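## Task

Carry the charger to outlet number six on the power strip, counting from the end the cord leaves, and insert it fully and squarely. The strip must end up resting flat on the table. The result must hold without the robot holding it. When finished, release the charger and pull the grippers away.

## Robot and tools

Robot: two xArm7 arms with parallel grippers, named left_arm and right_arm. These are names only and say nothing about image sides. Base roots in the scene frame: left_arm at (-0.051, +0.378, 0) m, quat_wxyz (+0.999, 0, 0, -0.036); right_arm at (+0.004, -0.291, 0) m, quat_wxyz (+0.998, 0, 0, -0.069).

Scene frame: origin on the table surface midway between the arms, +z up, +x outward across the table, left_arm on the +y side. All printed gripper poses and velocities use this frame.

Gripper frame: fingers extend along its +z and close along its y. end_effector_position (link pinch) is the point between the closed pads, roughly 2 cm short of the fingertips. Closing pushes the tips about 10 mm further along +z. Reported hand positions can be off, more so at long reach.

Tool execute_actions, argument actions: a list holding one item or nothing.
- Empty list: no command, just returns the current state.
- Motion item {"rows": [...], "steps": n}: rows holds 1 to 15 rows and steps is 1 to 15 (default 15). Each control step lasts 1/30 s and uses one row. If there are fewer rows than steps, the last row repeats.
- Wait item {"steps": n} with n up to 300: no new command. It returns once n steps have passed since the previous result, and your reply time counts toward them.
- Optional pictures (boolean) turns camera images on or off. They come by default.
A refused call sends nothing to the robot.

Row layout: always one flat list of 16 numbers covering both arms, even if only one moves. The first 8 are left_arm: joints 1 to 7, then gripper opening. The last 8 are the same for right_arm. Joint values are absolute target angles in radians, in the same order the Joint positions line uses. They are not offsets. Stated ranges per arm: waist -6.283..6.283, shoulder -2.059..2.094, upper arm roll -6.283..6.283, elbow -0.192..3.927, forearm roll -6.283..6.283, wrist pitch -1.693..3.142, wrist roll -6.283..6.283. A target more than 0.010 rad past a stated end, and further out than the last reported angle, is refused. True ends may differ by up to 0.010 rad, and targets past them get clipped. A "joint sent to its limit" line can refer to an earlier action. Its absence does not prove there is more room. Opening is an absolute value from -1 (closed) to +1 (fully open, 0.084 m between the pads).

Drive behaviour: joint targets move at most 3.14 rad/s and take 0.16 s to reach that speed. All joints of an arm are synchronised so they arrive together. On each step a joint target is kept within 0.623 rad of its measured angle. Targets that would put the gripper more than 70 mm from where it is now are scaled back. Large moves therefore take several calls or steps. Between calls the arms keep heading to the last row sent until motion nearly stops, or until a step is HELD.

Result lines:
- The state line gives each gripper's position (m), quat_wxyz and velocities.
- Joint positions and Joint velocities come in one block per arm: seven joints (rad, rad/s), then the pad gap (m, m/s).
- grip_measured is the measured opening on the command scale.
- Joint torques list the whole drive output per joint, with offsets and noise. They are nonzero even in free air.
- "joint command not followed" means a clearance check altered or blocked joint targets. The rest of the row still ran.
- HELD marks steps on which your row was partly or fully not sent.
- MOTOR HOT appears from 65 °C. An OVER-TEMPERATURE FAULT appears at 80 °C and brakes that arm until it cools.
- A TORQUE FAULT means contact torque reached a joint's load limit. The arm then backs off, pauses 10 s and drops the rest of the call.
Load limits in N m: waist 45.5, shoulder 45.5, upper arm roll 27.3, elbow 27.3, forearm roll 27.3, wrist pitch 18.2, wrist roll 18.2. A held object's weight counts toward them.

Gripping: to hold something, keep commanding an opening well below grip_measured. The lower the command, the firmer the squeeze, up to about 24 N per pad for objects up to roughly 6 cm wide. Closing fast can overshoot. Sending back the grip_measured value holds only lightly, and wide parts may slip. Holding loads heats the motors, even while you are thinking.

Cameras: cam_high, cam_low, cam_left_wrist and cam_right_wrist, each 672x504. Calibration (K, distortion, T_world_to_cam) is provided. Actual poses may deviate slightly, and wrist camera poses follow the reported joints.

Other tools:
- zoom_image {camera, region [x0,y0,x1,y1]} enlarges a region of up to 504x504 px from that camera's latest image. Pixel (0,0) is the top-left corner.
- read_manual {section: "licences"} returns licence text only.
- finished_scene {scene: current number} ends and grades the scene and cannot be undone. Replying without any tool call ends everything.

Workflow: look, grasp the charger, carry it above the correct outlet (count from the cord end), line it up, then insert straight down to full depth. Open, lift away, check the strip is flat, then finish.

Avoid: dropping things, knocking anything off the table (this fails the task), letting the arms collide or press on each other, shoving hard, and fast slams. Expect occasional brief external tugs on held parts or pushes on loose objects.

Each tool is called after ">>>" as name(argument=value, ...), one argument or row to a line, values as JSON.

## Session

>>> execute_actions(
  actions=[],
)

Scene clock: 0.00 s of 5400.00 s.
left_arm: end_effector_position=(+0.2001, +0.7536, +0.1723) grip_measured=+1.00 end_effector_quat_wxyz=(+0.027, +0.738, -0.650, +0.181) end_effector_velocity=(+0.001, -0.000, +0.000) end_effector_angular_velocity=(+0.000, -0.000, -0.001) | right_arm: end_effector_position=(+0.3010, -0.2576, +0.1448) grip_measured=+1.00 end_effector_quat_wxyz=(+0.139, -0.370, +0.918, +0.006) end_effector_velocity=(-0.000, -0.000, -0.000) end_effector_angular_velocity=(+0.001, +0.001, -0.001)
Joint positions: left_arm=[ 1.049  0.114  0.169  1.084 -0.382  1.164  2.777  0.084] | right_arm=[-0.093 -0.751  0.344  0.193  0.524  0.712  2.065  0.084]
Joint velocities: left_arm=[-0.001 -0.001 -0.001 -0.    -0.    -0.    -0.     0.   ] | right_arm=[-0.    -0.    -0.    -0.     0.001  0.001  0.    -0.   ]
Joint torques (N m, as the arm reports them, + toward a larger angle): no reading

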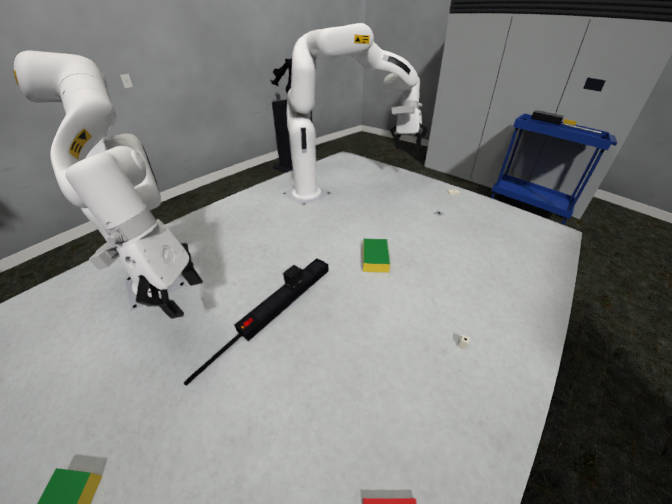

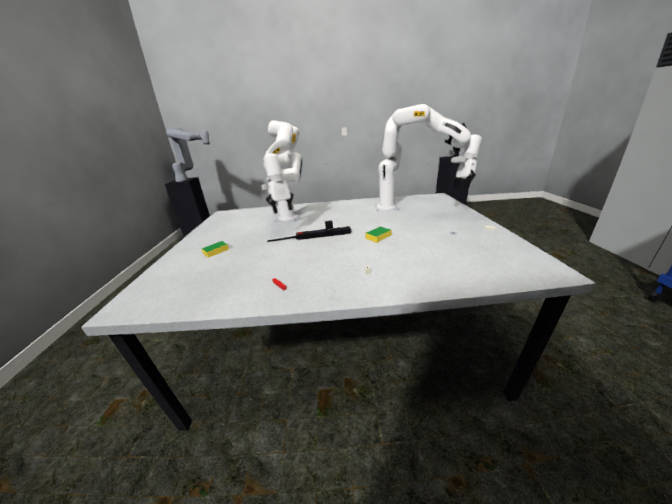

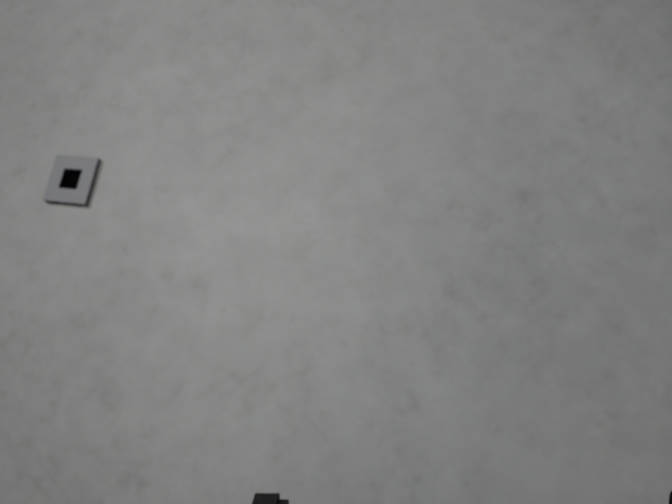

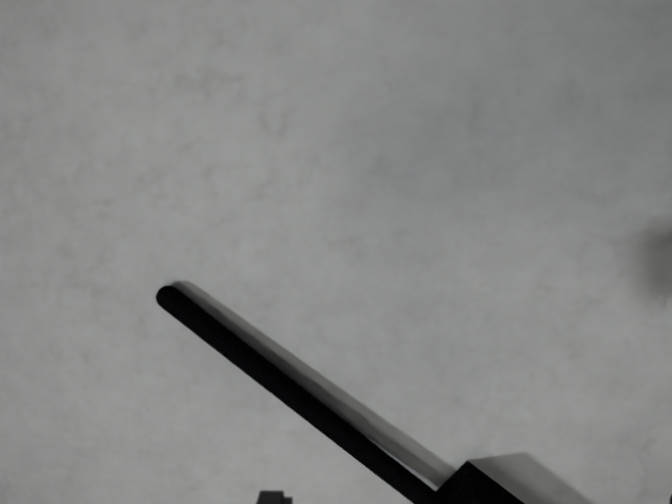

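>>> zoom_image(
  camera="cam_high",
  region=[170, 240, 350, 390],
)

>>> zoom_image(
  camera="cam_low",
  region=[260, 205, 360, 255],
)

Region (170, 240, 350, 390) of cam_high's 672x504 image, scaled by 2.800, with more detail than that image has.

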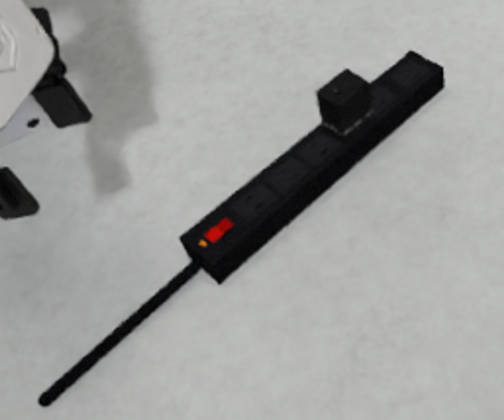

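Region (260, 205, 360, 255) of cam_low's 672x504 image, scaled by 5.040, with more detail than that image has.

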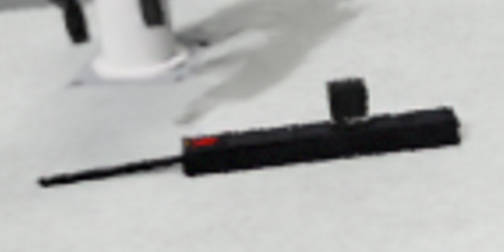

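>>> execute_actions(
  actions=[
    {"rows": [[-0.722,0.462,0,1.654,0,1.192,3.84,1, 0.412,-0.225,0,0.641,0,0.866,1.77,1]], "steps": 15},
  ],
  pictures=false,
)

>>> execute_actions(
  actions=[
    {"steps": 45},
  ],
)

Scene clock: 86.73 s of 5400.00 s.
left_arm: end_effector_position=(+0.3518, +0.6978, +0.1833) grip_measured=+1.00 end_effector_quat_wxyz=(-0.021, -0.433, +0.895, -0.101) end_effector_velocity=(+0.319, -0.227, +0.018) end_effector_angular_velocity=(+0.296, -0.081, -1.705) | right_arm: end_effector_position=(+0.3579, -0.1909, +0.1505) grip_measured=+1.00 end_effector_quat_wxyz=(-0.008, +0.720, -0.694, -0.004) end_effector_velocity=(+0.038, +0.001, -0.011) end_effector_angular_velocity=(-0.171, +0.063, +0.379)
Joint positions: left_arm=[ 0.733  0.26   0.097  1.323 -0.222  1.175  3.093  0.084] | right_arm=[ 0.388 -0.249  0.018  0.618  0.026  0.858  1.785  0.084]
Joint velocities: left_arm=[-0.728  0.256 -0.122  0.414  0.277  0.021  0.726  0.   ] | right_arm=[ 0.237  0.231 -0.186  0.206 -0.26   0.083 -0.151  0.   ]
Joint torques (N m, as the arm reports them, + toward a larger angle): left_arm=[  1.44 -25.99   0.28  13.81  -0.65  -1.39   0.37] | right_arm=[ -2.01 -16.92  -0.61  13.74   0.29  -1.88   0.8 ]
Steps of this call (steps 1 to 90: nothing new was sent; then 83.23 s passed at rest; steps 91 to 105: all 15 steps of this action). Readings (joint positions):
91: left_arm=[1.049 0.114 0.169 1.084 -0.382 1.164 2.777] | right_arm=[-0.092 -0.751 0.344 0.193 0.524 0.712 2.064]
92: left_arm=[1.045 0.116 0.169 1.087 -0.379 1.164 2.782] | right_arm=[-0.088 -0.747 0.341 0.196 0.519 0.714 2.062]
94: left_arm=[1.011 0.137 0.166 1.121 -0.355 1.166 2.821] | right_arm=[-0.048 -0.706 0.312 0.230 0.477 0.727 2.037]
98: left_arm=[0.905 0.190 0.131 1.209 -0.299 1.170 2.922] | right_arm=[0.161 -0.488 0.171 0.420 0.261 0.789 1.917]
105: the state above

Scene clock: 88.23 s of 5400.00 s.
left_arm: end_effector_position=(+0.4897, +0.1477, +0.1971) grip_measured=+1.00 end_effector_quat_wxyz=(-0.007, +0.462, +0.887, -0.013) end_effector_velocity=(-0.140, -0.386, +0.005) end_effector_angular_velocity=(+0.024, -0.048, -0.944) | right_arm: end_effector_position=(+0.3627, -0.1904, +0.1500) grip_measured=+1.00 end_effector_quat_wxyz=(-0.000, +0.733, -0.680, -0.000) end_effector_velocity=(-0.000, -0.001, -0.000) end_effector_angular_velocity=(-0.000, +0.001, -0.001)
Joint positions: left_arm=[-0.332  0.432  0.015  1.604 -0.033  1.19   3.724  0.084] | right_arm=[ 0.412 -0.225 -0.     0.641 -0.     0.866  1.77   0.084]
Joint velocities: left_arm=[-0.693  0.054 -0.026  0.088  0.059  0.004  0.205  0.   ] | right_arm=[-0.     0.    -0.001 -0.    -0.     0.     0.     0.   ]
Joint torques (N m, as the arm reports them, + toward a larger angle): left_arm=[  1.59 -29.53  -0.23  14.49   0.2   -1.65   0.53] | right_arm=[  1.45 -14.23  -0.46  14.25  -0.1   -1.69   0.47]
Steps of this call (steps 1 to 45: the robot went on to your last target). Readings (joint positions):
1: left_arm=[0.709 0.268 0.093 1.337 -0.213 1.176 3.117] | right_arm=[0.395 -0.242 0.013 0.624 0.019 0.861 1.781]
2: left_arm=[0.684 0.276 0.090 1.349 -0.204 1.177 3.142] | right_arm=[0.399 -0.238 0.009 0.628 0.014 0.862 1.778]
4: left_arm=[0.636 0.291 0.082 1.374 -0.188 1.178 3.190] | right_arm=[0.405 -0.233 0.005 0.634 0.007 0.864 1.774]
8: left_arm=[0.539 0.317 0.070 1.416 -0.159 1.180 3.286] | right_arm=[0.410 -0.228 0.001 0.639 0.002 0.866 1.771]
45: the state above
camera_calibration (this result's frames):
cam_left_wrist: T_world_to_cam=[[0.822667, 0.567625, -0.0319513, -0.44461], [0.56775, -0.82318, -0.00588432, -0.0889104], [-0.0296417, -0.0132995, -0.999472, 0.340396], [0, 0, 0, 1]] pos_world=[0.426335, 0.18371, 0.325488]
cam_right_wrist: T_world_to_cam=[[-0.996574, -0.082286, 0.00832645, 0.374083], [-0.0823468, 0.996577, -0.00723992, 0.285739], [-0.00770221, -0.00790078, -0.999939, 0.285662], [0, 0, 0, 1]] pos_world=[0.398531, -0.251723, 0.284599]

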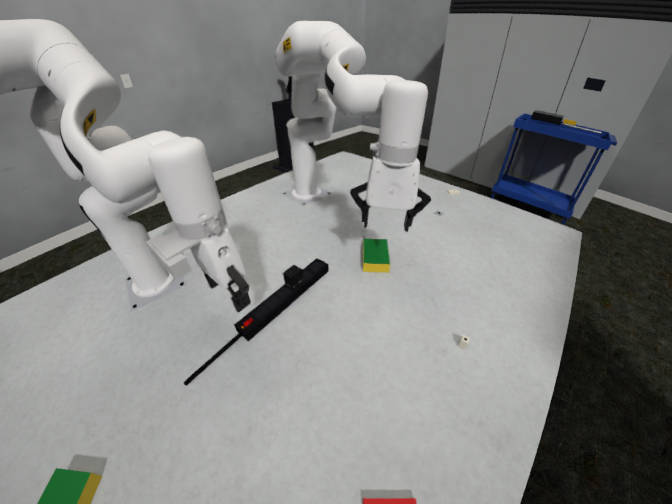

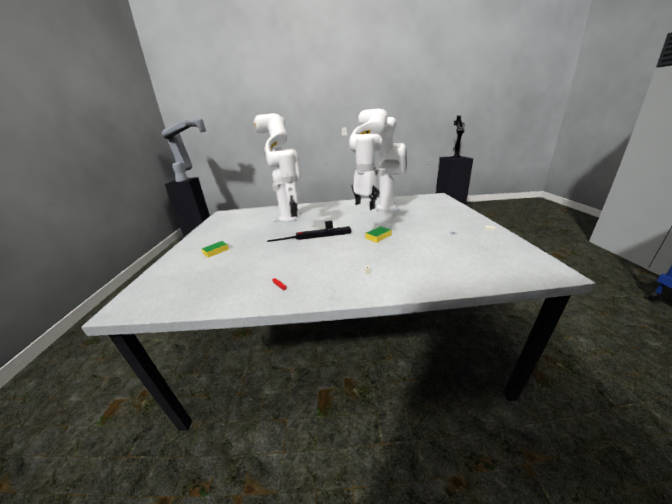

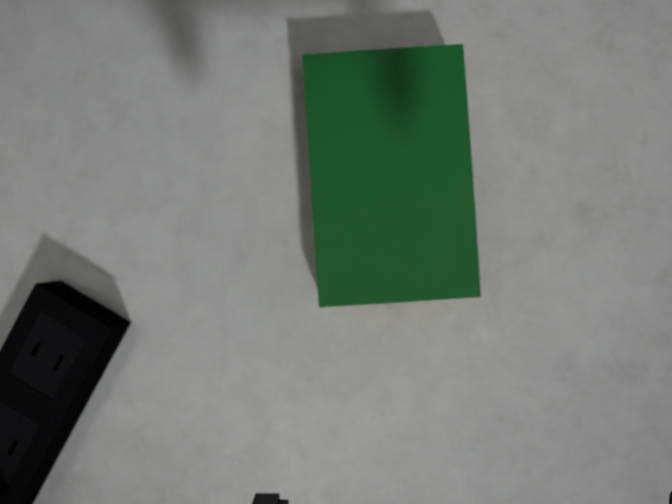

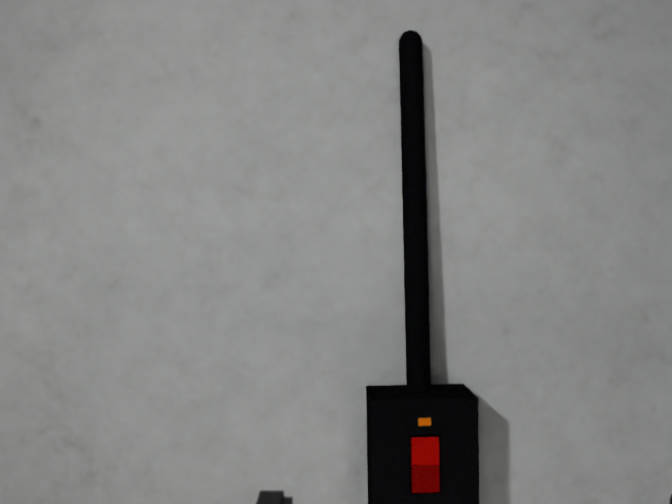

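>>> execute_actions(
  actions=[
    {"steps": 30},
  ],
)

Scene clock: 92.17 s of 5400.00 s.
left_arm: end_effector_position=(+0.3694, -0.0508, +0.1997) grip_measured=+1.00 end_effector_quat_wxyz=(+0.000, +0.679, +0.734, +0.000) end_effector_velocity=(+0.001, +0.001, +0.000) end_effector_angular_velocity=(-0.001, -0.000, +0.003) | right_arm: end_effector_position=(+0.3627, -0.1904, +0.1500) grip_measured=+1.00 end_effector_quat_wxyz=(-0.000, +0.733, -0.680, -0.000) end_effector_velocity=(+0.001, -0.000, +0.000) end_effector_angular_velocity=(-0.001, -0.002, -0.000)
Joint positions: left_arm=[-0.722  0.462 -0.     1.654 -0.     1.192  3.84   0.084] | right_arm=[ 0.412 -0.225  0.     0.641  0.     0.866  1.77   0.084]
Joint velocities: left_arm=[ 0.002 -0.001  0.     0.    -0.     0.    -0.    -0.   ] | right_arm=[-0.001  0.    -0.     0.001 -0.001 -0.001  0.     0.   ]
Joint torques (N m, as the arm reports them, + toward a larger angle): left_arm=[  1.75 -30.    -0.28  14.58   0.08  -1.77   0.59] | right_arm=[  1.68 -14.09  -0.37  14.01  -0.18  -1.77   0.36]
Steps of this call (steps 1 to 45: the robot went on to your last target; steps 46 to 110: nothing new was sent; then 0.27 s passed at rest). Readings (joint positions):
1: left_arm=[-0.355 0.433 0.014 1.607 -0.031 1.190 3.731] | right_arm=[0.412 -0.225 -0.000 0.641 0.000 0.866 1.770]
2: left_arm=[-0.378 0.435 0.013 1.610 -0.029 1.190 3.738] | right_arm=[0.412 -0.225 -0.000 0.641 0.000 0.866 1.770]
4: left_arm=[-0.424 0.439 0.011 1.616 -0.025 1.190 3.751] | right_arm=[0.412 -0.225 -0.000 0.641 0.000 0.866 1.770]
8: left_arm=[-0.516 0.446 0.008 1.628 -0.018 1.191 3.779] | right_arm=[0.412 -0.225 0.000 0.641 0.000 0.866 1.770]
110: the state above
All arms were judged still, so your last target was given up. Only a new action makes them travel on or press farther. Fingers that are still opening or closing keep moving.
camera_calibration (this result's frames):
cam_left_wrist: T_world_to_cam=[[0.997434, 0.0715647, -0.00195908, -0.32861], [0.0715533, -0.997422, -0.0053814, -0.00965082], [-0.00233915, 0.00522742, -0.999984, 0.327747], [0, 0, 0, 1]] pos_world=[0.329224, 0.0121777, 0.327046]
cam_right_wrist: T_world_to_cam=[[-0.996574, -0.0822866, 0.00832672, 0.374083], [-0.0823473, 0.996577, -0.00723995, 0.285739], [-0.00770247, -0.00790083, -0.999939, 0.285662], [0, 0, 0, 1]] pos_world=[0.398531, -0.251722, 0.284599]

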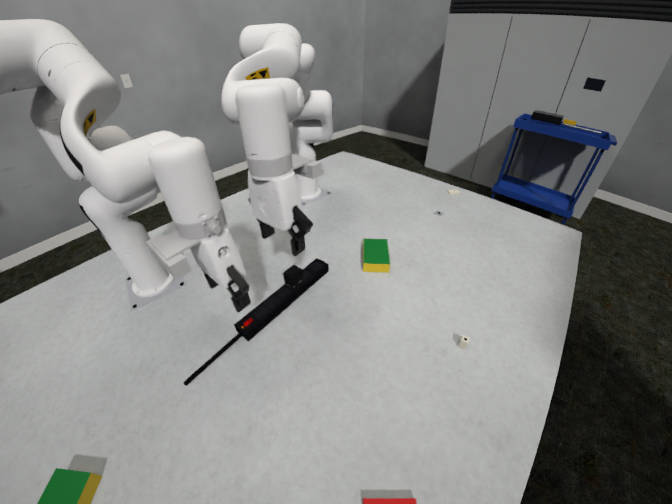

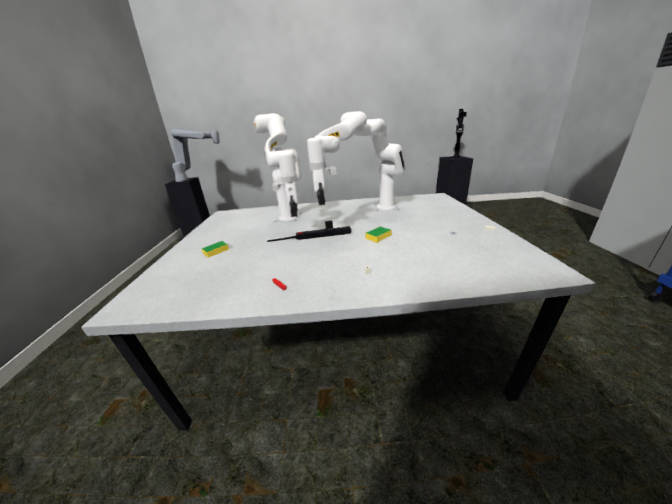

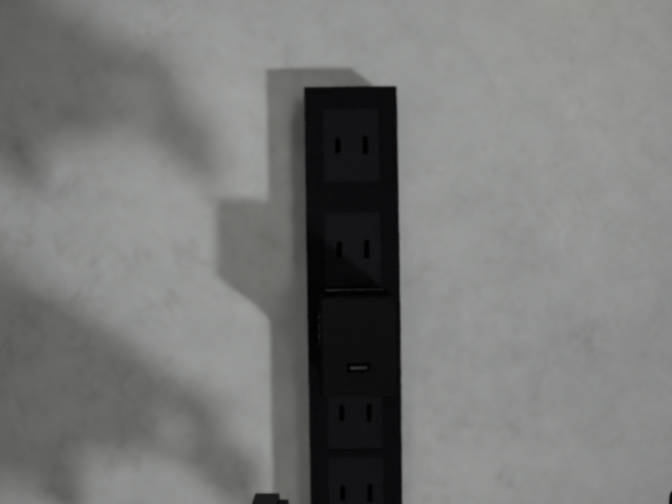

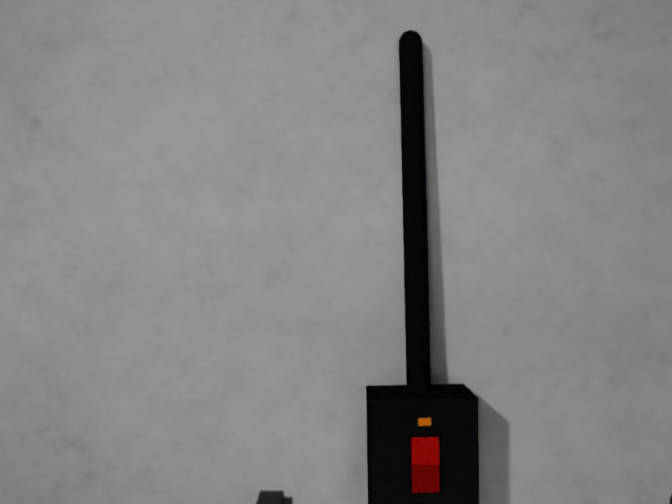

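>>> zoom_image(
  camera="cam_left_wrist",
  region=[280, 220, 440, 440],
)

Region (280, 220, 440, 440) of cam_left_wrist's 672x504 image, scaled by 2.291, with more detail than that image has; it fills the left 367 columns of this view, and the rest is white.

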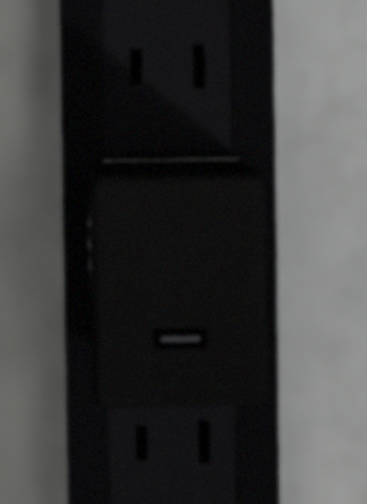

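>>> execute_actions(
  actions=[
    {"rows": [[-0.7203,0.400,0,1.3228,0,0.9228,3.8266,1, 0.5859,-0.0597,0,0.6076,0,0.6673,1.926,-1]], "steps": 15},
  ],
  pictures=false,
)

>>> execute_actions(
  actions=[
    {"steps": 30},
  ],
)

Scene clock: 172.10 s of 5400.00 s.
left_arm: end_effector_position=(+0.3421, -0.0217, +0.1232) grip_measured=+1.00 end_effector_quat_wxyz=(+0.001, +0.674, +0.739, -0.000) end_effector_velocity=(+0.003, -0.002, +0.005) end_effector_angular_velocity=(-0.048, -0.047, +0.005) | right_arm: end_effector_position=(+0.3506, -0.1266, +0.0917) grip_measured=-1.00 end_effector_quat_wxyz=(-0.001, +0.739, -0.674, +0.000) end_effector_velocity=(-0.000, +0.012, -0.008) end_effector_angular_velocity=(+0.007, -0.012, -0.008)
Joint positions: left_arm=[-0.72   0.401 -0.     1.334  0.     0.931  3.827  0.084] | right_arm=[ 0.582 -0.064 -0.001  0.609  0.     0.672  1.923  0.   ]
Joint velocities: left_arm=[ 0.001 -0.042  0.    -0.065  0.    -0.09  -0.004  0.   ] | right_arm=[ 0.032  0.028 -0.005 -0.003  0.001 -0.045  0.034  0.   ]
Joint torques (N m, as the arm reports them, + toward a larger angle): left_arm=[  1.73 -26.58  -0.24  13.5    0.17  -1.55   0.56] | right_arm=[  1.21 -16.69  -0.49  12.68  -0.25  -1.88   0.71]
Steps of this call (steps 1 to 90: nothing new was sent; then 76.43 s passed at rest; steps 91 to 105: all 15 steps of this action). Readings (joint positions):
91: left_arm=[-0.722 0.462 0.000 1.654 -0.000 1.192 3.840] | right_arm=[0.412 -0.225 -0.000 0.641 -0.000 0.866 1.770]
92: left_arm=[-0.722 0.461 0.000 1.650 0.000 1.187 3.840] | right_arm=[0.416 -0.222 -0.001 0.641 -0.000 0.861 1.774]
94: left_arm=[-0.722 0.451 -0.000 1.611 0.000 1.151 3.838] | right_arm=[0.449 -0.191 -0.005 0.637 -0.000 0.819 1.806]
98: left_arm=[-0.721 0.422 -0.000 1.432 -0.000 1.014 3.831] | right_arm=[0.547 -0.095 0.005 0.613 0.000 0.715 1.889]
105: the state above

Scene clock: 173.10 s of 5400.00 s.
left_arm: end_effector_position=(+0.3405, -0.0201, +0.1200) grip_measured=+1.00 end_effector_quat_wxyz=(+0.000, +0.674, +0.739, +0.000) end_effector_velocity=(-0.001, -0.001, +0.000) end_effector_angular_velocity=(+0.000, -0.000, -0.002) | right_arm: end_effector_position=(+0.3496, -0.1251, +0.0901) grip_measured=-1.00 end_effector_quat_wxyz=(-0.000, +0.739, -0.674, -0.000) end_effector_velocity=(-0.000, +0.000, -0.000) end_effector_angular_velocity=(-0.000, -0.000, +0.001)
Joint positions: left_arm=[-0.72   0.4   -0.     1.323 -0.     0.923  3.827  0.084] | right_arm=[ 0.586 -0.06  -0.     0.608 -0.     0.667  1.926  0.   ]
Joint velocities: left_arm=[-0.002 -0.    -0.    -0.     0.001  0.    -0.     0.   ] | right_arm=[ 0.     0.001 -0.    -0.    -0.    -0.001 -0.     0.   ]
Joint torques (N m, as the arm reports them, + toward a larger angle): left_arm=[  1.68 -28.14  -0.27  13.83   0.14  -1.78   0.52] | right_arm=[  1.59 -15.94  -0.43  12.49  -0.29  -1.55   0.52]
Steps of this call (steps 1 to 30: the robot went on to your last target). Readings (joint positions):
1: left_arm=[-0.720 0.400 -0.000 1.332 0.000 0.928 3.827] | right_arm=[0.583 -0.063 -0.001 0.609 0.000 0.670 1.924]
2: left_arm=[-0.720 0.400 -0.000 1.330 0.000 0.927 3.827] | right_arm=[0.583 -0.062 -0.001 0.609 0.000 0.669 1.924]
4: left_arm=[-0.720 0.400 -0.000 1.327 0.000 0.925 3.827] | right_arm=[0.584 -0.061 -0.001 0.608 0.000 0.668 1.925]
8: left_arm=[-0.720 0.400 0.000 1.324 0.000 0.923 3.827] | right_arm=[0.585 -0.060 -0.000 0.608 0.000 0.668 1.926]
30: the state above
All arms were judged still, so your last target was given up. Only a new action makes them travel on or press farther. Fingers that are still opening or closing keep moving.
camera_calibration (this result's frames):
cam_left_wrist: T_world_to_cam=[[0.99624, 0.0866163, -0.0019514, -0.30148], [0.0866048, -0.996228, -0.00537507, 0.0175681], [-0.0024096, 0.00518586, -0.999984, 0.247805], [0, 0, 0, 1]] pos_world=[0.299422, 0.0423299, 0.247307]
cam_right_wrist: T_world_to_cam=[[-0.994942, -0.100103, 0.00832137, 0.364109], [-0.100164, 0.994945, -0.00723659, 0.225184], [-0.0075549, -0.00803349, -0.999939, 0.226091], [0, 0, 0, 1]] pos_world=[0.38653, -0.185781, 0.224677]

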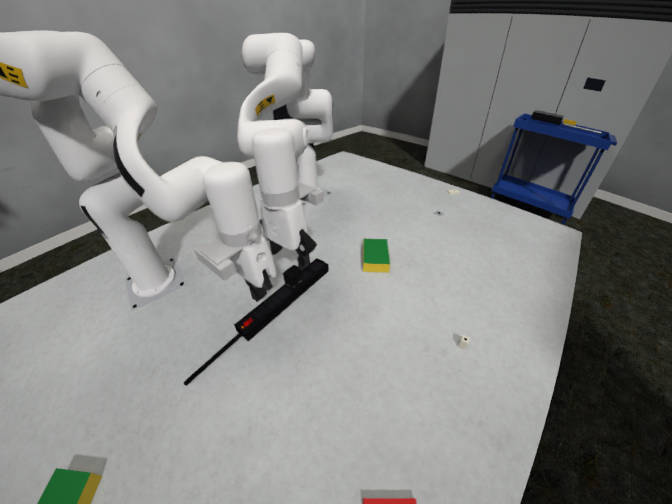

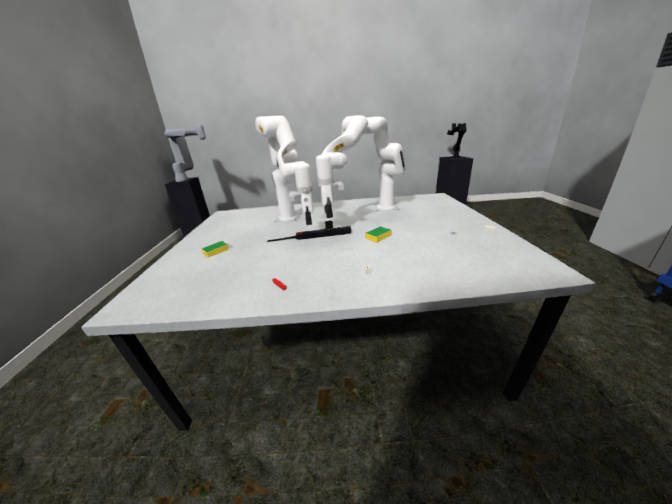

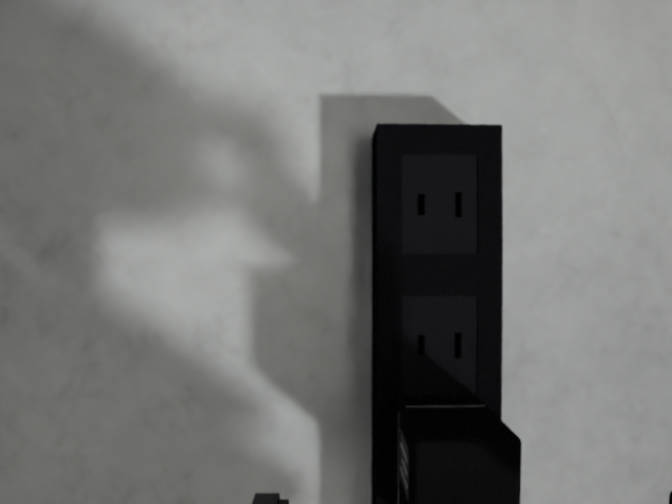

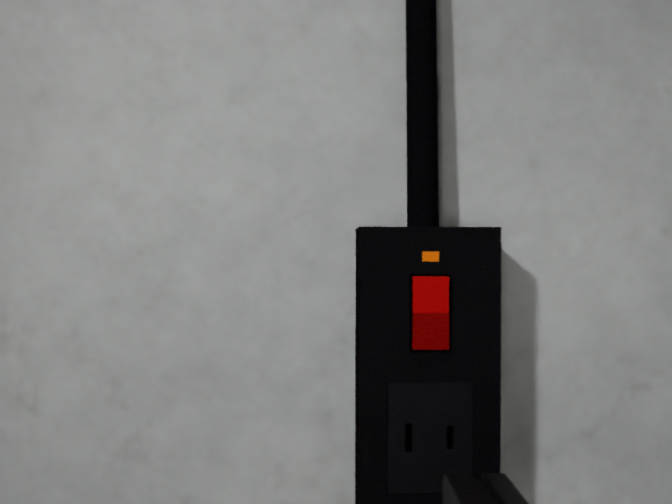

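>>> execute_actions(
  actions=[
    {"rows": [[-0.7215,0.44,0,1.309,0,0.869,3.825,1, 0.5859,-0.03,0,0.60,0,0.63,1.926,-1],[-0.7215,0.44,0,1.309,0,0.869,3.825,1, 0.5859,-0.03,0,0.60,0,0.63,1.926,-1],[-0.7215,0.44,0,1.309,0,0.869,3.825,1, 0.5859,-0.03,0,0.60,0,0.63,1.926,-1],[-0.7215,0.44,0,1.309,0,0.869,3.825,1, 0.5859,-0.03,0,0.60,0,0.63,1.926,-1],[-0.7225,0.48,0,1.297,0,0.817,3.824,1, 0.5859,0.01,0,0.59,0,0.58,1.926,-1],[-0.7225,0.48,0,1.297,0,0.817,3.824,1, 0.5859,0.01,0,0.59,0,0.58,1.926,-1],[-0.7225,0.48,0,1.297,0,0.817,3.824,1, 0.5859,0.01,0,0.59,0,0.58,1.926,-1],[-0.7225,0.48,0,1.297,0,0.817,3.824,1, 0.5859,0.01,0,0.59,0,0.58,1.926,-1],[-0.7234,0.5146,0,1.2888,0,0.7742,3.8234,1, 0.5859,0.0406,0,0.584,0,0.5433,1.926,-1]], "steps": 15},
  ],
  pictures=false,
)

>>> execute_actions(
  actions=[
    {"steps": 25},
  ],
)

Scene clock: 208.23 s of 5400.00 s.
left_arm: end_effector_position=(+0.3401, -0.0219, +0.0562) grip_measured=+1.00 end_effector_quat_wxyz=(-0.002, +0.674, +0.739, +0.000) end_effector_velocity=(+0.003, -0.004, -0.036) end_effector_angular_velocity=(-0.015, -0.014, +0.001) | right_arm: end_effector_position=(+0.3490, -0.1253, +0.0548) grip_measured=-1.00 end_effector_quat_wxyz=(+0.001, +0.739, -0.674, -0.000) end_effector_velocity=(+0.006, +0.004, -0.017) end_effector_angular_velocity=(+0.011, -0.022, +0.002)
Joint positions: left_arm=[-0.723  0.509 -0.     1.289 -0.     0.784  3.824  0.084] | right_arm=[ 0.586  0.035  0.     0.585 -0.     0.552  1.926  0.   ]
Joint velocities: left_arm=[-0.001  0.069  0.    -0.013 -0.    -0.102 -0.002  0.   ] | right_arm=[ 0.     0.059  0.001 -0.005 -0.    -0.089 -0.     0.   ]
Joint torques (N m, as the arm reports them, + toward a larger angle): left_arm=[  1.86 -32.66  -0.32  14.58   0.15  -2.09   0.55] | right_arm=[  1.49 -18.3   -0.61  12.04  -0.07  -1.67   0.41]
Steps of this call (steps 1 to 90: nothing new was sent; then 31.63 s passed at rest; steps 91 to 105: all 15 steps of this action). Readings (joint positions):
91: left_arm=[-0.720 0.400 0.000 1.323 -0.000 0.922 3.827] | right_arm=[0.586 -0.060 -0.000 0.608 -0.000 0.667 1.926]
92: left_arm=[-0.720 0.402 0.000 1.322 0.000 0.917 3.826] | right_arm=[0.586 -0.057 -0.000 0.607 0.000 0.662 1.926]
94: left_arm=[-0.721 0.418 0.000 1.319 0.000 0.895 3.826] | right_arm=[0.586 -0.044 -0.000 0.604 0.000 0.647 1.926]
98: left_arm=[-0.722 0.456 -0.000 1.304 0.000 0.849 3.825] | right_arm=[0.586 -0.013 -0.000 0.596 0.000 0.608 1.926]
105: the state above

Scene clock: 209.07 s of 5400.00 s.
left_arm: end_effector_position=(+0.3410, -0.0231, +0.0541) grip_measured=+1.00 end_effector_quat_wxyz=(+0.000, +0.674, +0.739, +0.000) end_effector_velocity=(+0.000, -0.000, +0.000) end_effector_angular_velocity=(+0.000, -0.001, -0.000) | right_arm: end_effector_position=(+0.3496, -0.1250, +0.0531) grip_measured=-1.00 end_effector_quat_wxyz=(-0.000, +0.739, -0.674, +0.000) end_effector_velocity=(+0.000, +0.000, +0.000) end_effector_angular_velocity=(+0.001, -0.000, -0.000)
Joint positions: left_arm=[-0.723  0.515  0.     1.289 -0.     0.774  3.823  0.084] | right_arm=[ 0.586  0.041 -0.     0.584  0.     0.543  1.926  0.   ]
Joint velocities: left_arm=[-0.002 -0.     0.001 -0.     0.     0.    -0.     0.   ] | right_arm=[-0.    -0.     0.001  0.001  0.001  0.     0.     0.   ]
Joint torques (N m, as the arm reports them, + toward a larger angle): left_arm=[  1.74 -29.18  -0.26  13.11   0.01  -1.78   0.55] | right_arm=[  1.8  -17.4   -0.57  11.42  -0.36  -1.87   0.39]
Steps of this call (steps 1 to 25: the robot went on to your last target). Readings (joint positions):
1: left_arm=[-0.723 0.511 -0.000 1.289 -0.000 0.781 3.824] | right_arm=[0.586 0.036 0.000 0.585 -0.000 0.549 1.926]
2: left_arm=[-0.723 0.512 -0.000 1.289 -0.000 0.779 3.823] | right_arm=[0.586 0.037 0.000 0.585 -0.000 0.548 1.926]
4: left_arm=[-0.723 0.512 0.000 1.290 0.000 0.777 3.823] | right_arm=[0.586 0.039 -0.000 0.585 0.000 0.545 1.926]
8: left_arm=[-0.723 0.513 0.000 1.290 0.000 0.775 3.823] | right_arm=[0.586 0.040 -0.000 0.584 0.000 0.544 1.926]
25: the state above
camera_calibration (this result's frames):
cam_left_wrist: T_world_to_cam=[[0.996231, 0.0867156, -0.00192893, -0.301845], [0.0867042, -0.99622, -0.00534857, 0.0141605], [-0.00238544, 0.00516116, -0.999984, 0.181862], [0, 0, 0, 1]] pos_world=[0.299913, 0.039343, 0.181353]
cam_right_wrist: T_world_to_cam=[[-0.994943, -0.100108, 0.00821265, 0.364461], [-0.100167, 0.994945, -0.00719671, 0.224899], [-0.00745069, -0.00798295, -0.99994, 0.189071], [0, 0, 0, 1]] pos_world=[0.386554, -0.185767, 0.187686]

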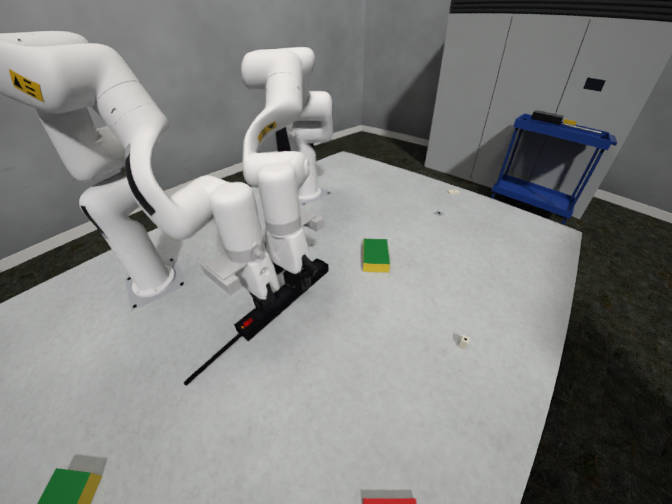

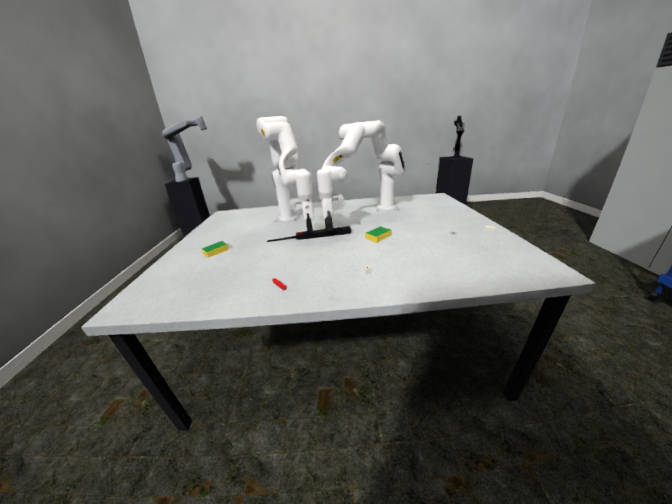

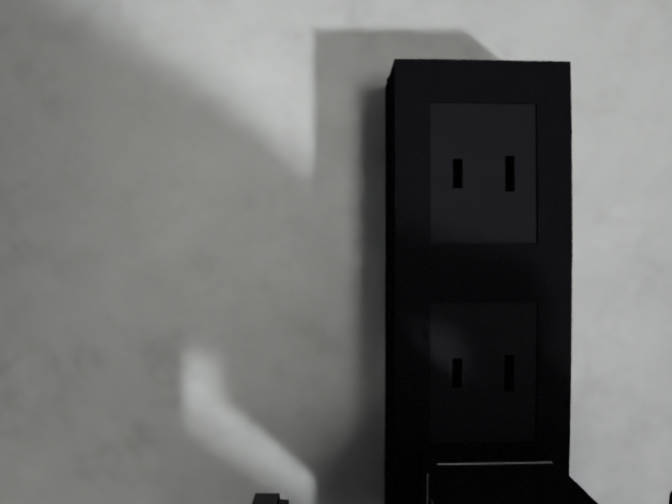

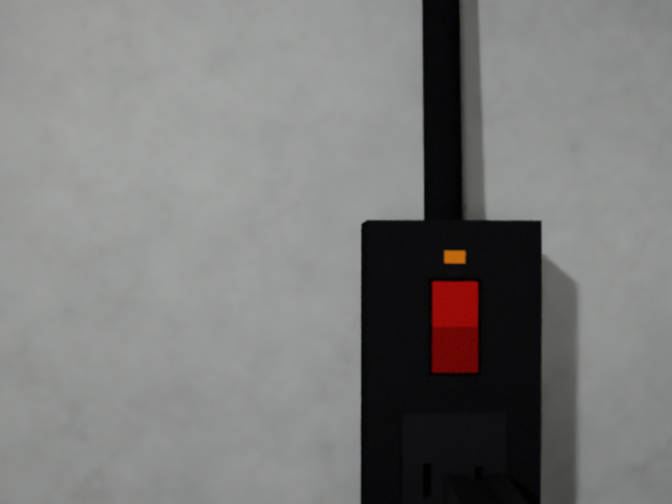

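>>> zoom_image(
  camera="cam_left_wrist",
  region=[400, 424, 620, 504],
)

>>> zoom_image(
  camera="cam_high",
  region=[240, 240, 340, 320],
)

Region (400, 424, 620, 504) of cam_left_wrist's 672x504 image, scaled by 2.291, with more detail than that image has; it fills the top 183 rows of this view, and the rest is white.

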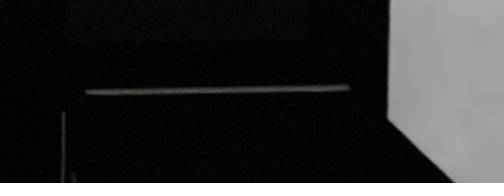

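Region (240, 240, 340, 320) of cam_high's 672x504 image, scaled by 5.040, with more detail than that image has; it fills the top 403 rows of this view, and the rest is white.

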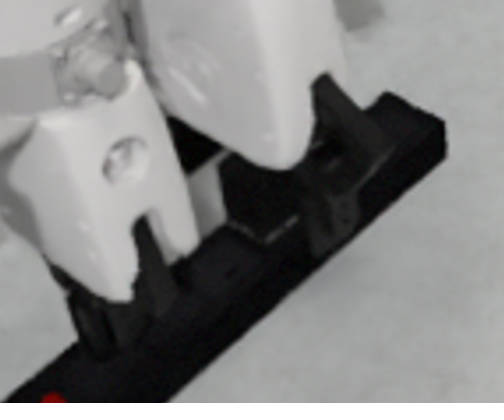

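>>> execute_actions(
  actions=[
    {"rows": [[-0.7209,0.5041,0,1.2986,0,0.7945,3.826,0.6, 0.5859,0.0406,0,0.584,0,0.5433,1.926,-1],[-0.7209,0.5041,0,1.2986,0,0.7945,3.826,0.4, 0.5859,0.0406,0,0.584,0,0.5433,1.926,-1],[-0.7209,0.5041,0,1.2986,0,0.7945,3.826,0.2, 0.5859,0.0406,0,0.584,0,0.5433,1.926,-1],[-0.7209,0.5041,0,1.2986,0,0.7945,3.826,-0.05, 0.5859,0.0406,0,0.584,0,0.5433,1.926,-1]], "steps": 15},
  ],
)

Scene clock: 234.83 s of 5400.00 s.
left_arm: end_effector_position=(+0.3429, -0.0230, +0.0618) grip_measured=-0.06 end_effector_quat_wxyz=(-0.000, +0.674, +0.739, +0.000) end_effector_velocity=(+0.000, -0.002, +0.002) end_effector_angular_velocity=(-0.004, -0.002, -0.001) | right_arm: end_effector_position=(+0.3496, -0.1250, +0.0531) grip_measured=-1.00 end_effector_quat_wxyz=(-0.000, +0.739, -0.674, +0.000) end_effector_velocity=(+0.000, +0.000, -0.000) end_effector_angular_velocity=(+0.000, -0.001, -0.000)
Joint positions: left_arm=[-0.721  0.504 -0.     1.298 -0.     0.794  3.826  0.041] | right_arm=[0.586 0.041 0.    0.584 0.    0.543 1.926 0.   ]
Joint velocities: left_arm=[-0.001 -0.002 -0.001  0.003 -0.001  0.001  0.     0.   ] | right_arm=[-0.     0.001 -0.     0.     0.    -0.001 -0.     0.   ]
Joint torques (N m, as the arm reports them, + toward a larger angle): left_arm=[  1.62 -29.13  -0.33  13.2    0.2   -1.81   0.51] | right_arm=[  1.2  -17.11  -0.43  11.52  -0.08  -2.02   0.41]
Steps of this call (steps 1 to 15: the robot went on to your last target; steps 16 to 90: nothing new was sent; then 22.27 s passed at rest; steps 91 to 105: all 15 steps of this action). Readings (joint positions):
91: left_arm=[-0.723 0.514 -0.000 1.289 0.000 0.775 3.823] | right_arm=[0.586 0.041 -0.000 0.584 -0.000 0.543 1.926]
92: left_arm=[-0.723 0.513 -0.000 1.290 -0.000 0.778 3.824] | right_arm=[0.586 0.041 0.000 0.584 0.000 0.543 1.926]
94: left_arm=[-0.722 0.509 -0.000 1.294 -0.000 0.786 3.825] | right_arm=[0.586 0.041 0.000 0.584 -0.000 0.543 1.926]
98: left_arm=[-0.721 0.504 0.000 1.299 0.000 0.792 3.826] | right_arm=[0.586 0.041 -0.000 0.584 0.000 0.543 1.926]
105: the state above
camera_calibration (this result's frames):
cam_left_wrist: T_world_to_cam=[[0.996243, 0.086574, -0.00219525, -0.303668], [0.0865605, -0.996231, -0.005649, 0.0141673], [-0.00267604, 0.00543776, -0.999982, 0.189722], [0, 0, 0, 1]] pos_world=[0.301808, 0.039372, 0.189132]
cam_right_wrist: T_world_to_cam=[[-0.994943, -0.100108, 0.00823411, 0.364453], [-0.100168, 0.994944, -0.00720441, 0.224901], [-0.00747127, -0.00799277, -0.99994, 0.189068], [0, 0, 0, 1]] pos_world=[0.386551, -0.185768, 0.187676]

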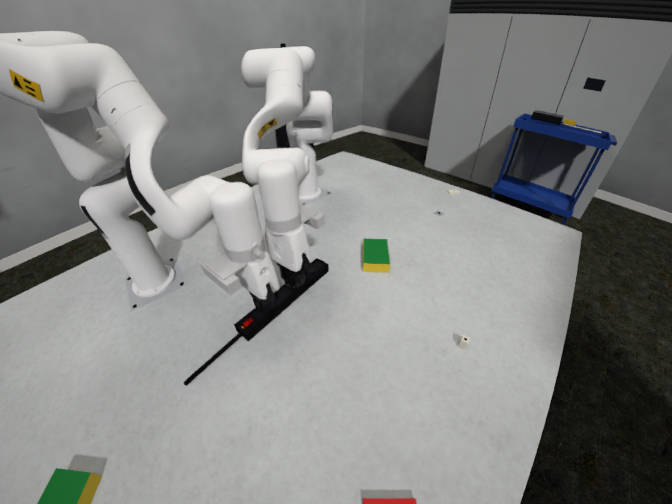

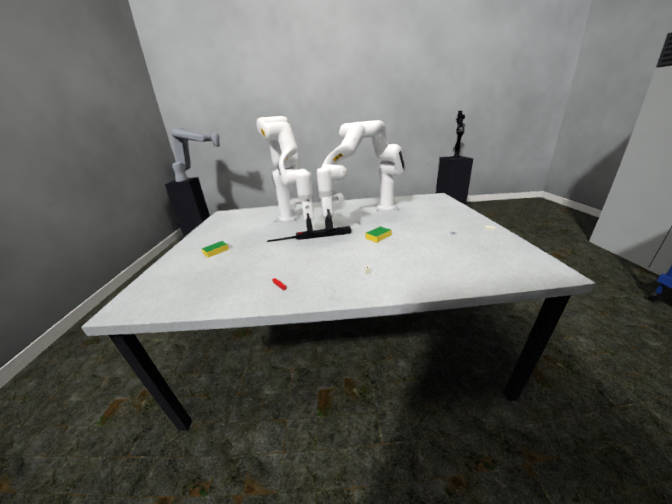

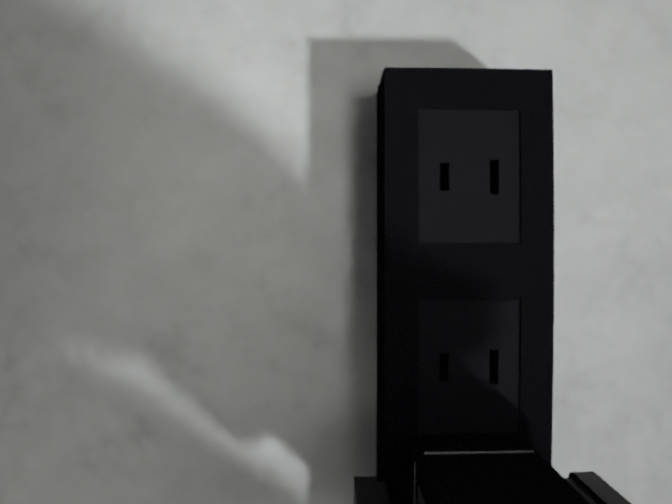

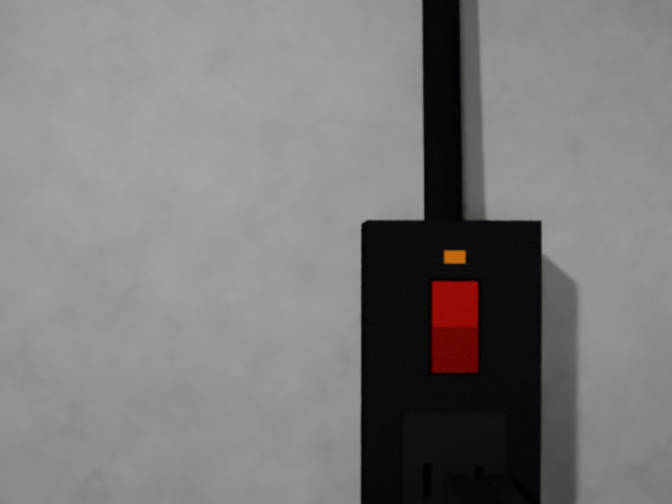

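>>> execute_actions(
  actions=[
    {"rows": [[-0.7209,0.5041,0,1.2986,0,0.7945,3.826,-0.12, 0.5859,0.0406,0,0.584,0,0.5433,1.926,-1],[-0.7209,0.5041,0,1.2986,0,0.7945,3.826,-0.18, 0.5859,0.0406,0,0.584,0,0.5433,1.926,-1],[-0.7209,0.5041,0,1.2986,0,0.7945,3.826,-0.22, 0.5859,0.0406,0,0.584,0,0.5433,1.926,-1],[-0.7209,0.5041,0,1.2986,0,0.7945,3.826,-0.26, 0.5859,0.0406,0,0.584,0,0.5433,1.926,-1],[-0.7209,0.5041,0,1.2986,0,0.7945,3.826,-0.30, 0.5859,0.0406,0,0.584,0,0.5433,1.926,-1],[-0.7209,0.5041,0,1.2986,0,0.7945,3.826,-0.34, 0.5859,0.0406,0,0.584,0,0.5433,1.926,-1],[-0.7209,0.5041,0,1.2986,0,0.7945,3.826,-0.38, 0.5859,0.0406,0,0.584,0,0.5433,1.926,-1],[-0.7209,0.5041,0,1.2986,0,0.7945,3.826,-0.44, 0.5859,0.0406,0,0.584,0,0.5433,1.926,-1],[-0.7209,0.5041,0,1.2986,0,0.7945,3.826,-0.55, 0.5859,0.0406,0,0.584,0,0.5433,1.926,-1],[-0.7209,0.5041,0,1.2986,0,0.7945,3.826,-0.7, 0.5859,0.0406,0,0.584,0,0.5433,1.926,-1],[-0.7209,0.5041,0,1.2986,0,0.7945,3.826,-1, 0.5859,0.0493,0,0.5827,0,0.5334,1.926,-1]], "steps": 15},
  ],
  pictures=false,
)

>>> execute_actions(
  actions=[
    {"steps": 15},
  ],
)

Scene clock: 245.60 s of 5400.00 s.
left_arm: end_effector_position=(+0.3433, -0.0230, +0.0622) grip_measured=-0.33 end_effector_quat_wxyz=(+0.000, +0.674, +0.739, +0.000) end_effector_velocity=(+0.000, +0.000, -0.000) end_effector_angular_velocity=(+0.001, +0.000, +0.000) | right_arm: end_effector_position=(+0.3495, -0.1251, +0.0507) grip_measured=-1.00 end_effector_quat_wxyz=(+0.000, +0.739, -0.674, -0.000) end_effector_velocity=(-0.004, -0.002, -0.013) end_effector_angular_velocity=(-0.005, +0.011, +0.000)
Joint positions: left_arm=[-0.721  0.504  0.     1.299  0.     0.794  3.826  0.03 ] | right_arm=[ 0.586  0.047  0.     0.583 -0.     0.536  1.926  0.   ]
Joint velocities: left_arm=[ 0.001 -0.    -0.    -0.     0.     0.001  0.    -0.   ] | right_arm=[ 0.001  0.031 -0.001 -0.009 -0.    -0.028  0.     0.   ]
Joint torques (N m, as the arm reports them, + toward a larger angle): left_arm=[  0.8  -28.67  -0.86  12.74  -0.17  -1.57   0.57] | right_arm=[  1.44 -18.    -0.7   11.75  -0.19  -2.2    0.4 ]
Steps of this call (steps 1 to 15: the robot went on to your last target; steps 16 to 90: nothing new was sent; then 7.27 s passed at rest; steps 91 to 105: all 15 steps of this action). Readings (joint positions):
91: left_arm=[-0.721 0.504 0.000 1.299 -0.000 0.794 3.826] | right_arm=[0.586 0.041 0.000 0.584 0.000 0.543 1.926]
92: left_arm=[-0.721 0.504 -0.000 1.299 -0.000 0.794 3.826] | right_arm=[0.586 0.041 0.000 0.584 -0.000 0.543 1.926]
94: left_arm=[-0.721 0.504 0.000 1.299 0.000 0.794 3.826] | right_arm=[0.586 0.041 -0.000 0.584 0.000 0.543 1.926]
98: left_arm=[-0.721 0.504 0.000 1.299 0.000 0.794 3.826] | right_arm=[0.586 0.041 0.000 0.584 0.000 0.543 1.926]
105: the state above

Scene clock: 246.10 s of 5400.00 s.
left_arm: end_effector_position=(+0.3432, -0.0230, +0.0622) grip_measured=-0.33 end_effector_quat_wxyz=(+0.000, +0.674, +0.739, +0.000) end_effector_velocity=(+0.000, +0.001, -0.001) end_effector_angular_velocity=(+0.001, +0.002, +0.002) | right_arm: end_effector_position=(+0.3496, -0.1251, +0.0501) grip_measured=-1.00 end_effector_quat_wxyz=(-0.000, +0.739, -0.674, +0.000) end_effector_velocity=(+0.000, -0.000, +0.000) end_effector_angular_velocity=(+0.000, -0.001, -0.001)
Joint positions: left_arm=[-0.721  0.504  0.     1.299  0.     0.794  3.826  0.03 ] | right_arm=[ 0.586  0.049 -0.     0.583  0.     0.533  1.926  0.   ]
Joint velocities: left_arm=[ 0.002  0.002 -0.001  0.    -0.    -0.     0.    -0.   ] | right_arm=[-0.    -0.001 -0.001 -0.001 -0.     0.    -0.     0.   ]
Joint torques (N m, as the arm reports them, + toward a larger angle): left_arm=[  0.22 -28.13  -1.04  12.55  -0.16  -1.5    0.51] | right_arm=[  1.37 -17.46  -0.75  11.33  -0.36  -1.91   0.6 ]
Steps of this call (steps 1 to 15: the robot went on to your last target). Readings (joint positions):
1: left_arm=[-0.721 0.504 0.000 1.299 0.000 0.794 3.826] | right_arm=[0.586 0.048 0.000 0.583 -0.000 0.535 1.926]
2: left_arm=[-0.721 0.504 0.000 1.299 0.000 0.794 3.826] | right_arm=[0.586 0.048 0.000 0.583 -0.000 0.535 1.926]
4: left_arm=[-0.721 0.504 0.000 1.299 0.000 0.794 3.826] | right_arm=[0.586 0.049 0.000 0.583 -0.000 0.534 1.926]
8: left_arm=[-0.721 0.504 0.000 1.299 0.000 0.794 3.826] | right_arm=[0.586 0.049 -0.000 0.583 0.000 0.534 1.926]
15: the state above
All arms were judged still, so your last target was given up. Only a new action makes them travel on or press farther. Fingers that are still opening or closing keep moving.
camera_calibration (this result's frames):
cam_left_wrist: T_world_to_cam=[[0.996225, 0.0867964, -0.0016932, -0.303962], [0.0867866, -0.996213, -0.00520515, 0.0140037], [-0.00213858, 0.00503855, -0.999985, 0.189897], [0, 0, 0, 1]] pos_world=[0.302005, 0.0393767, 0.189453]
cam_right_wrist: T_world_to_cam=[[-0.994942, -0.100106, 0.00829756, 0.364445], [-0.100167, 0.994944, -0.00722734, 0.224892], [-0.00753211, -0.00802192, -0.999939, 0.186103], [0, 0, 0, 1]] pos_world=[0.38653, -0.185779, 0.184693]

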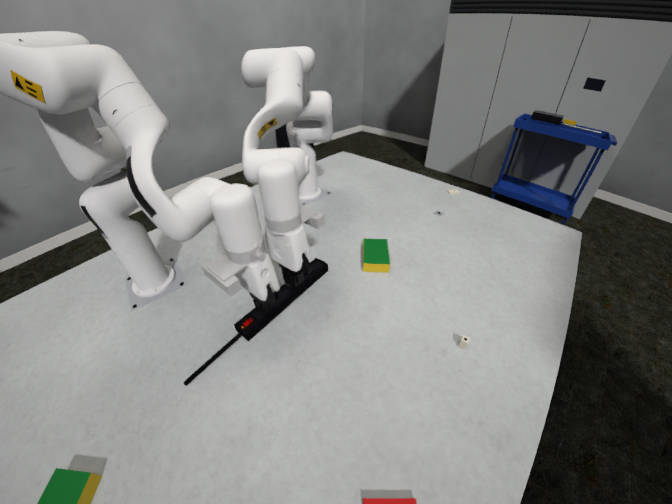

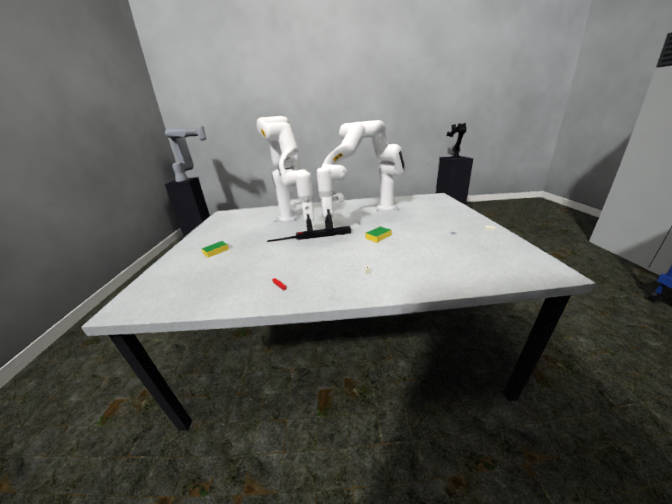

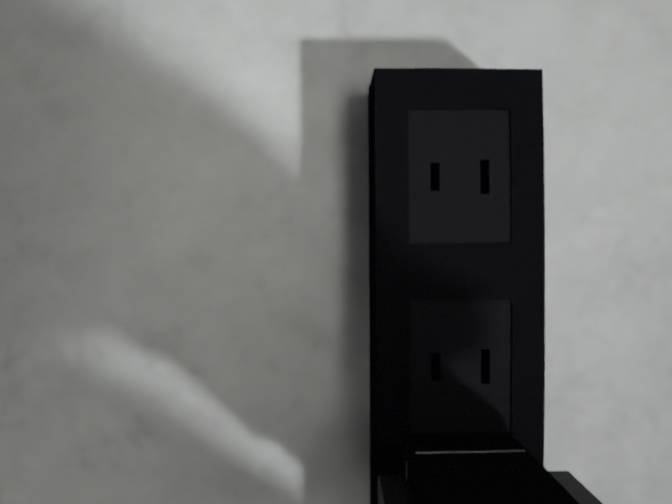

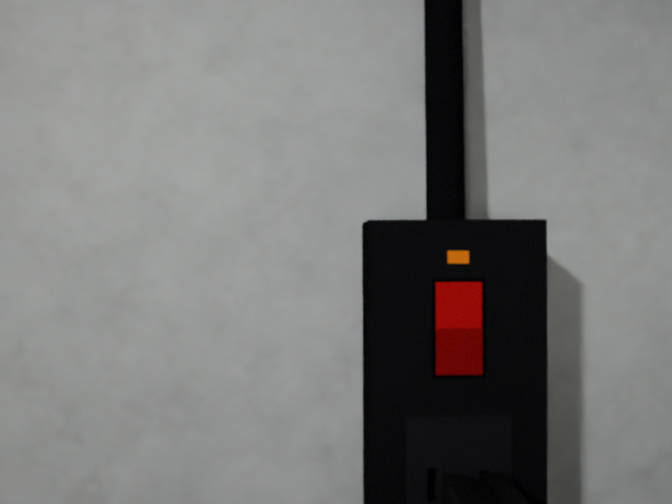

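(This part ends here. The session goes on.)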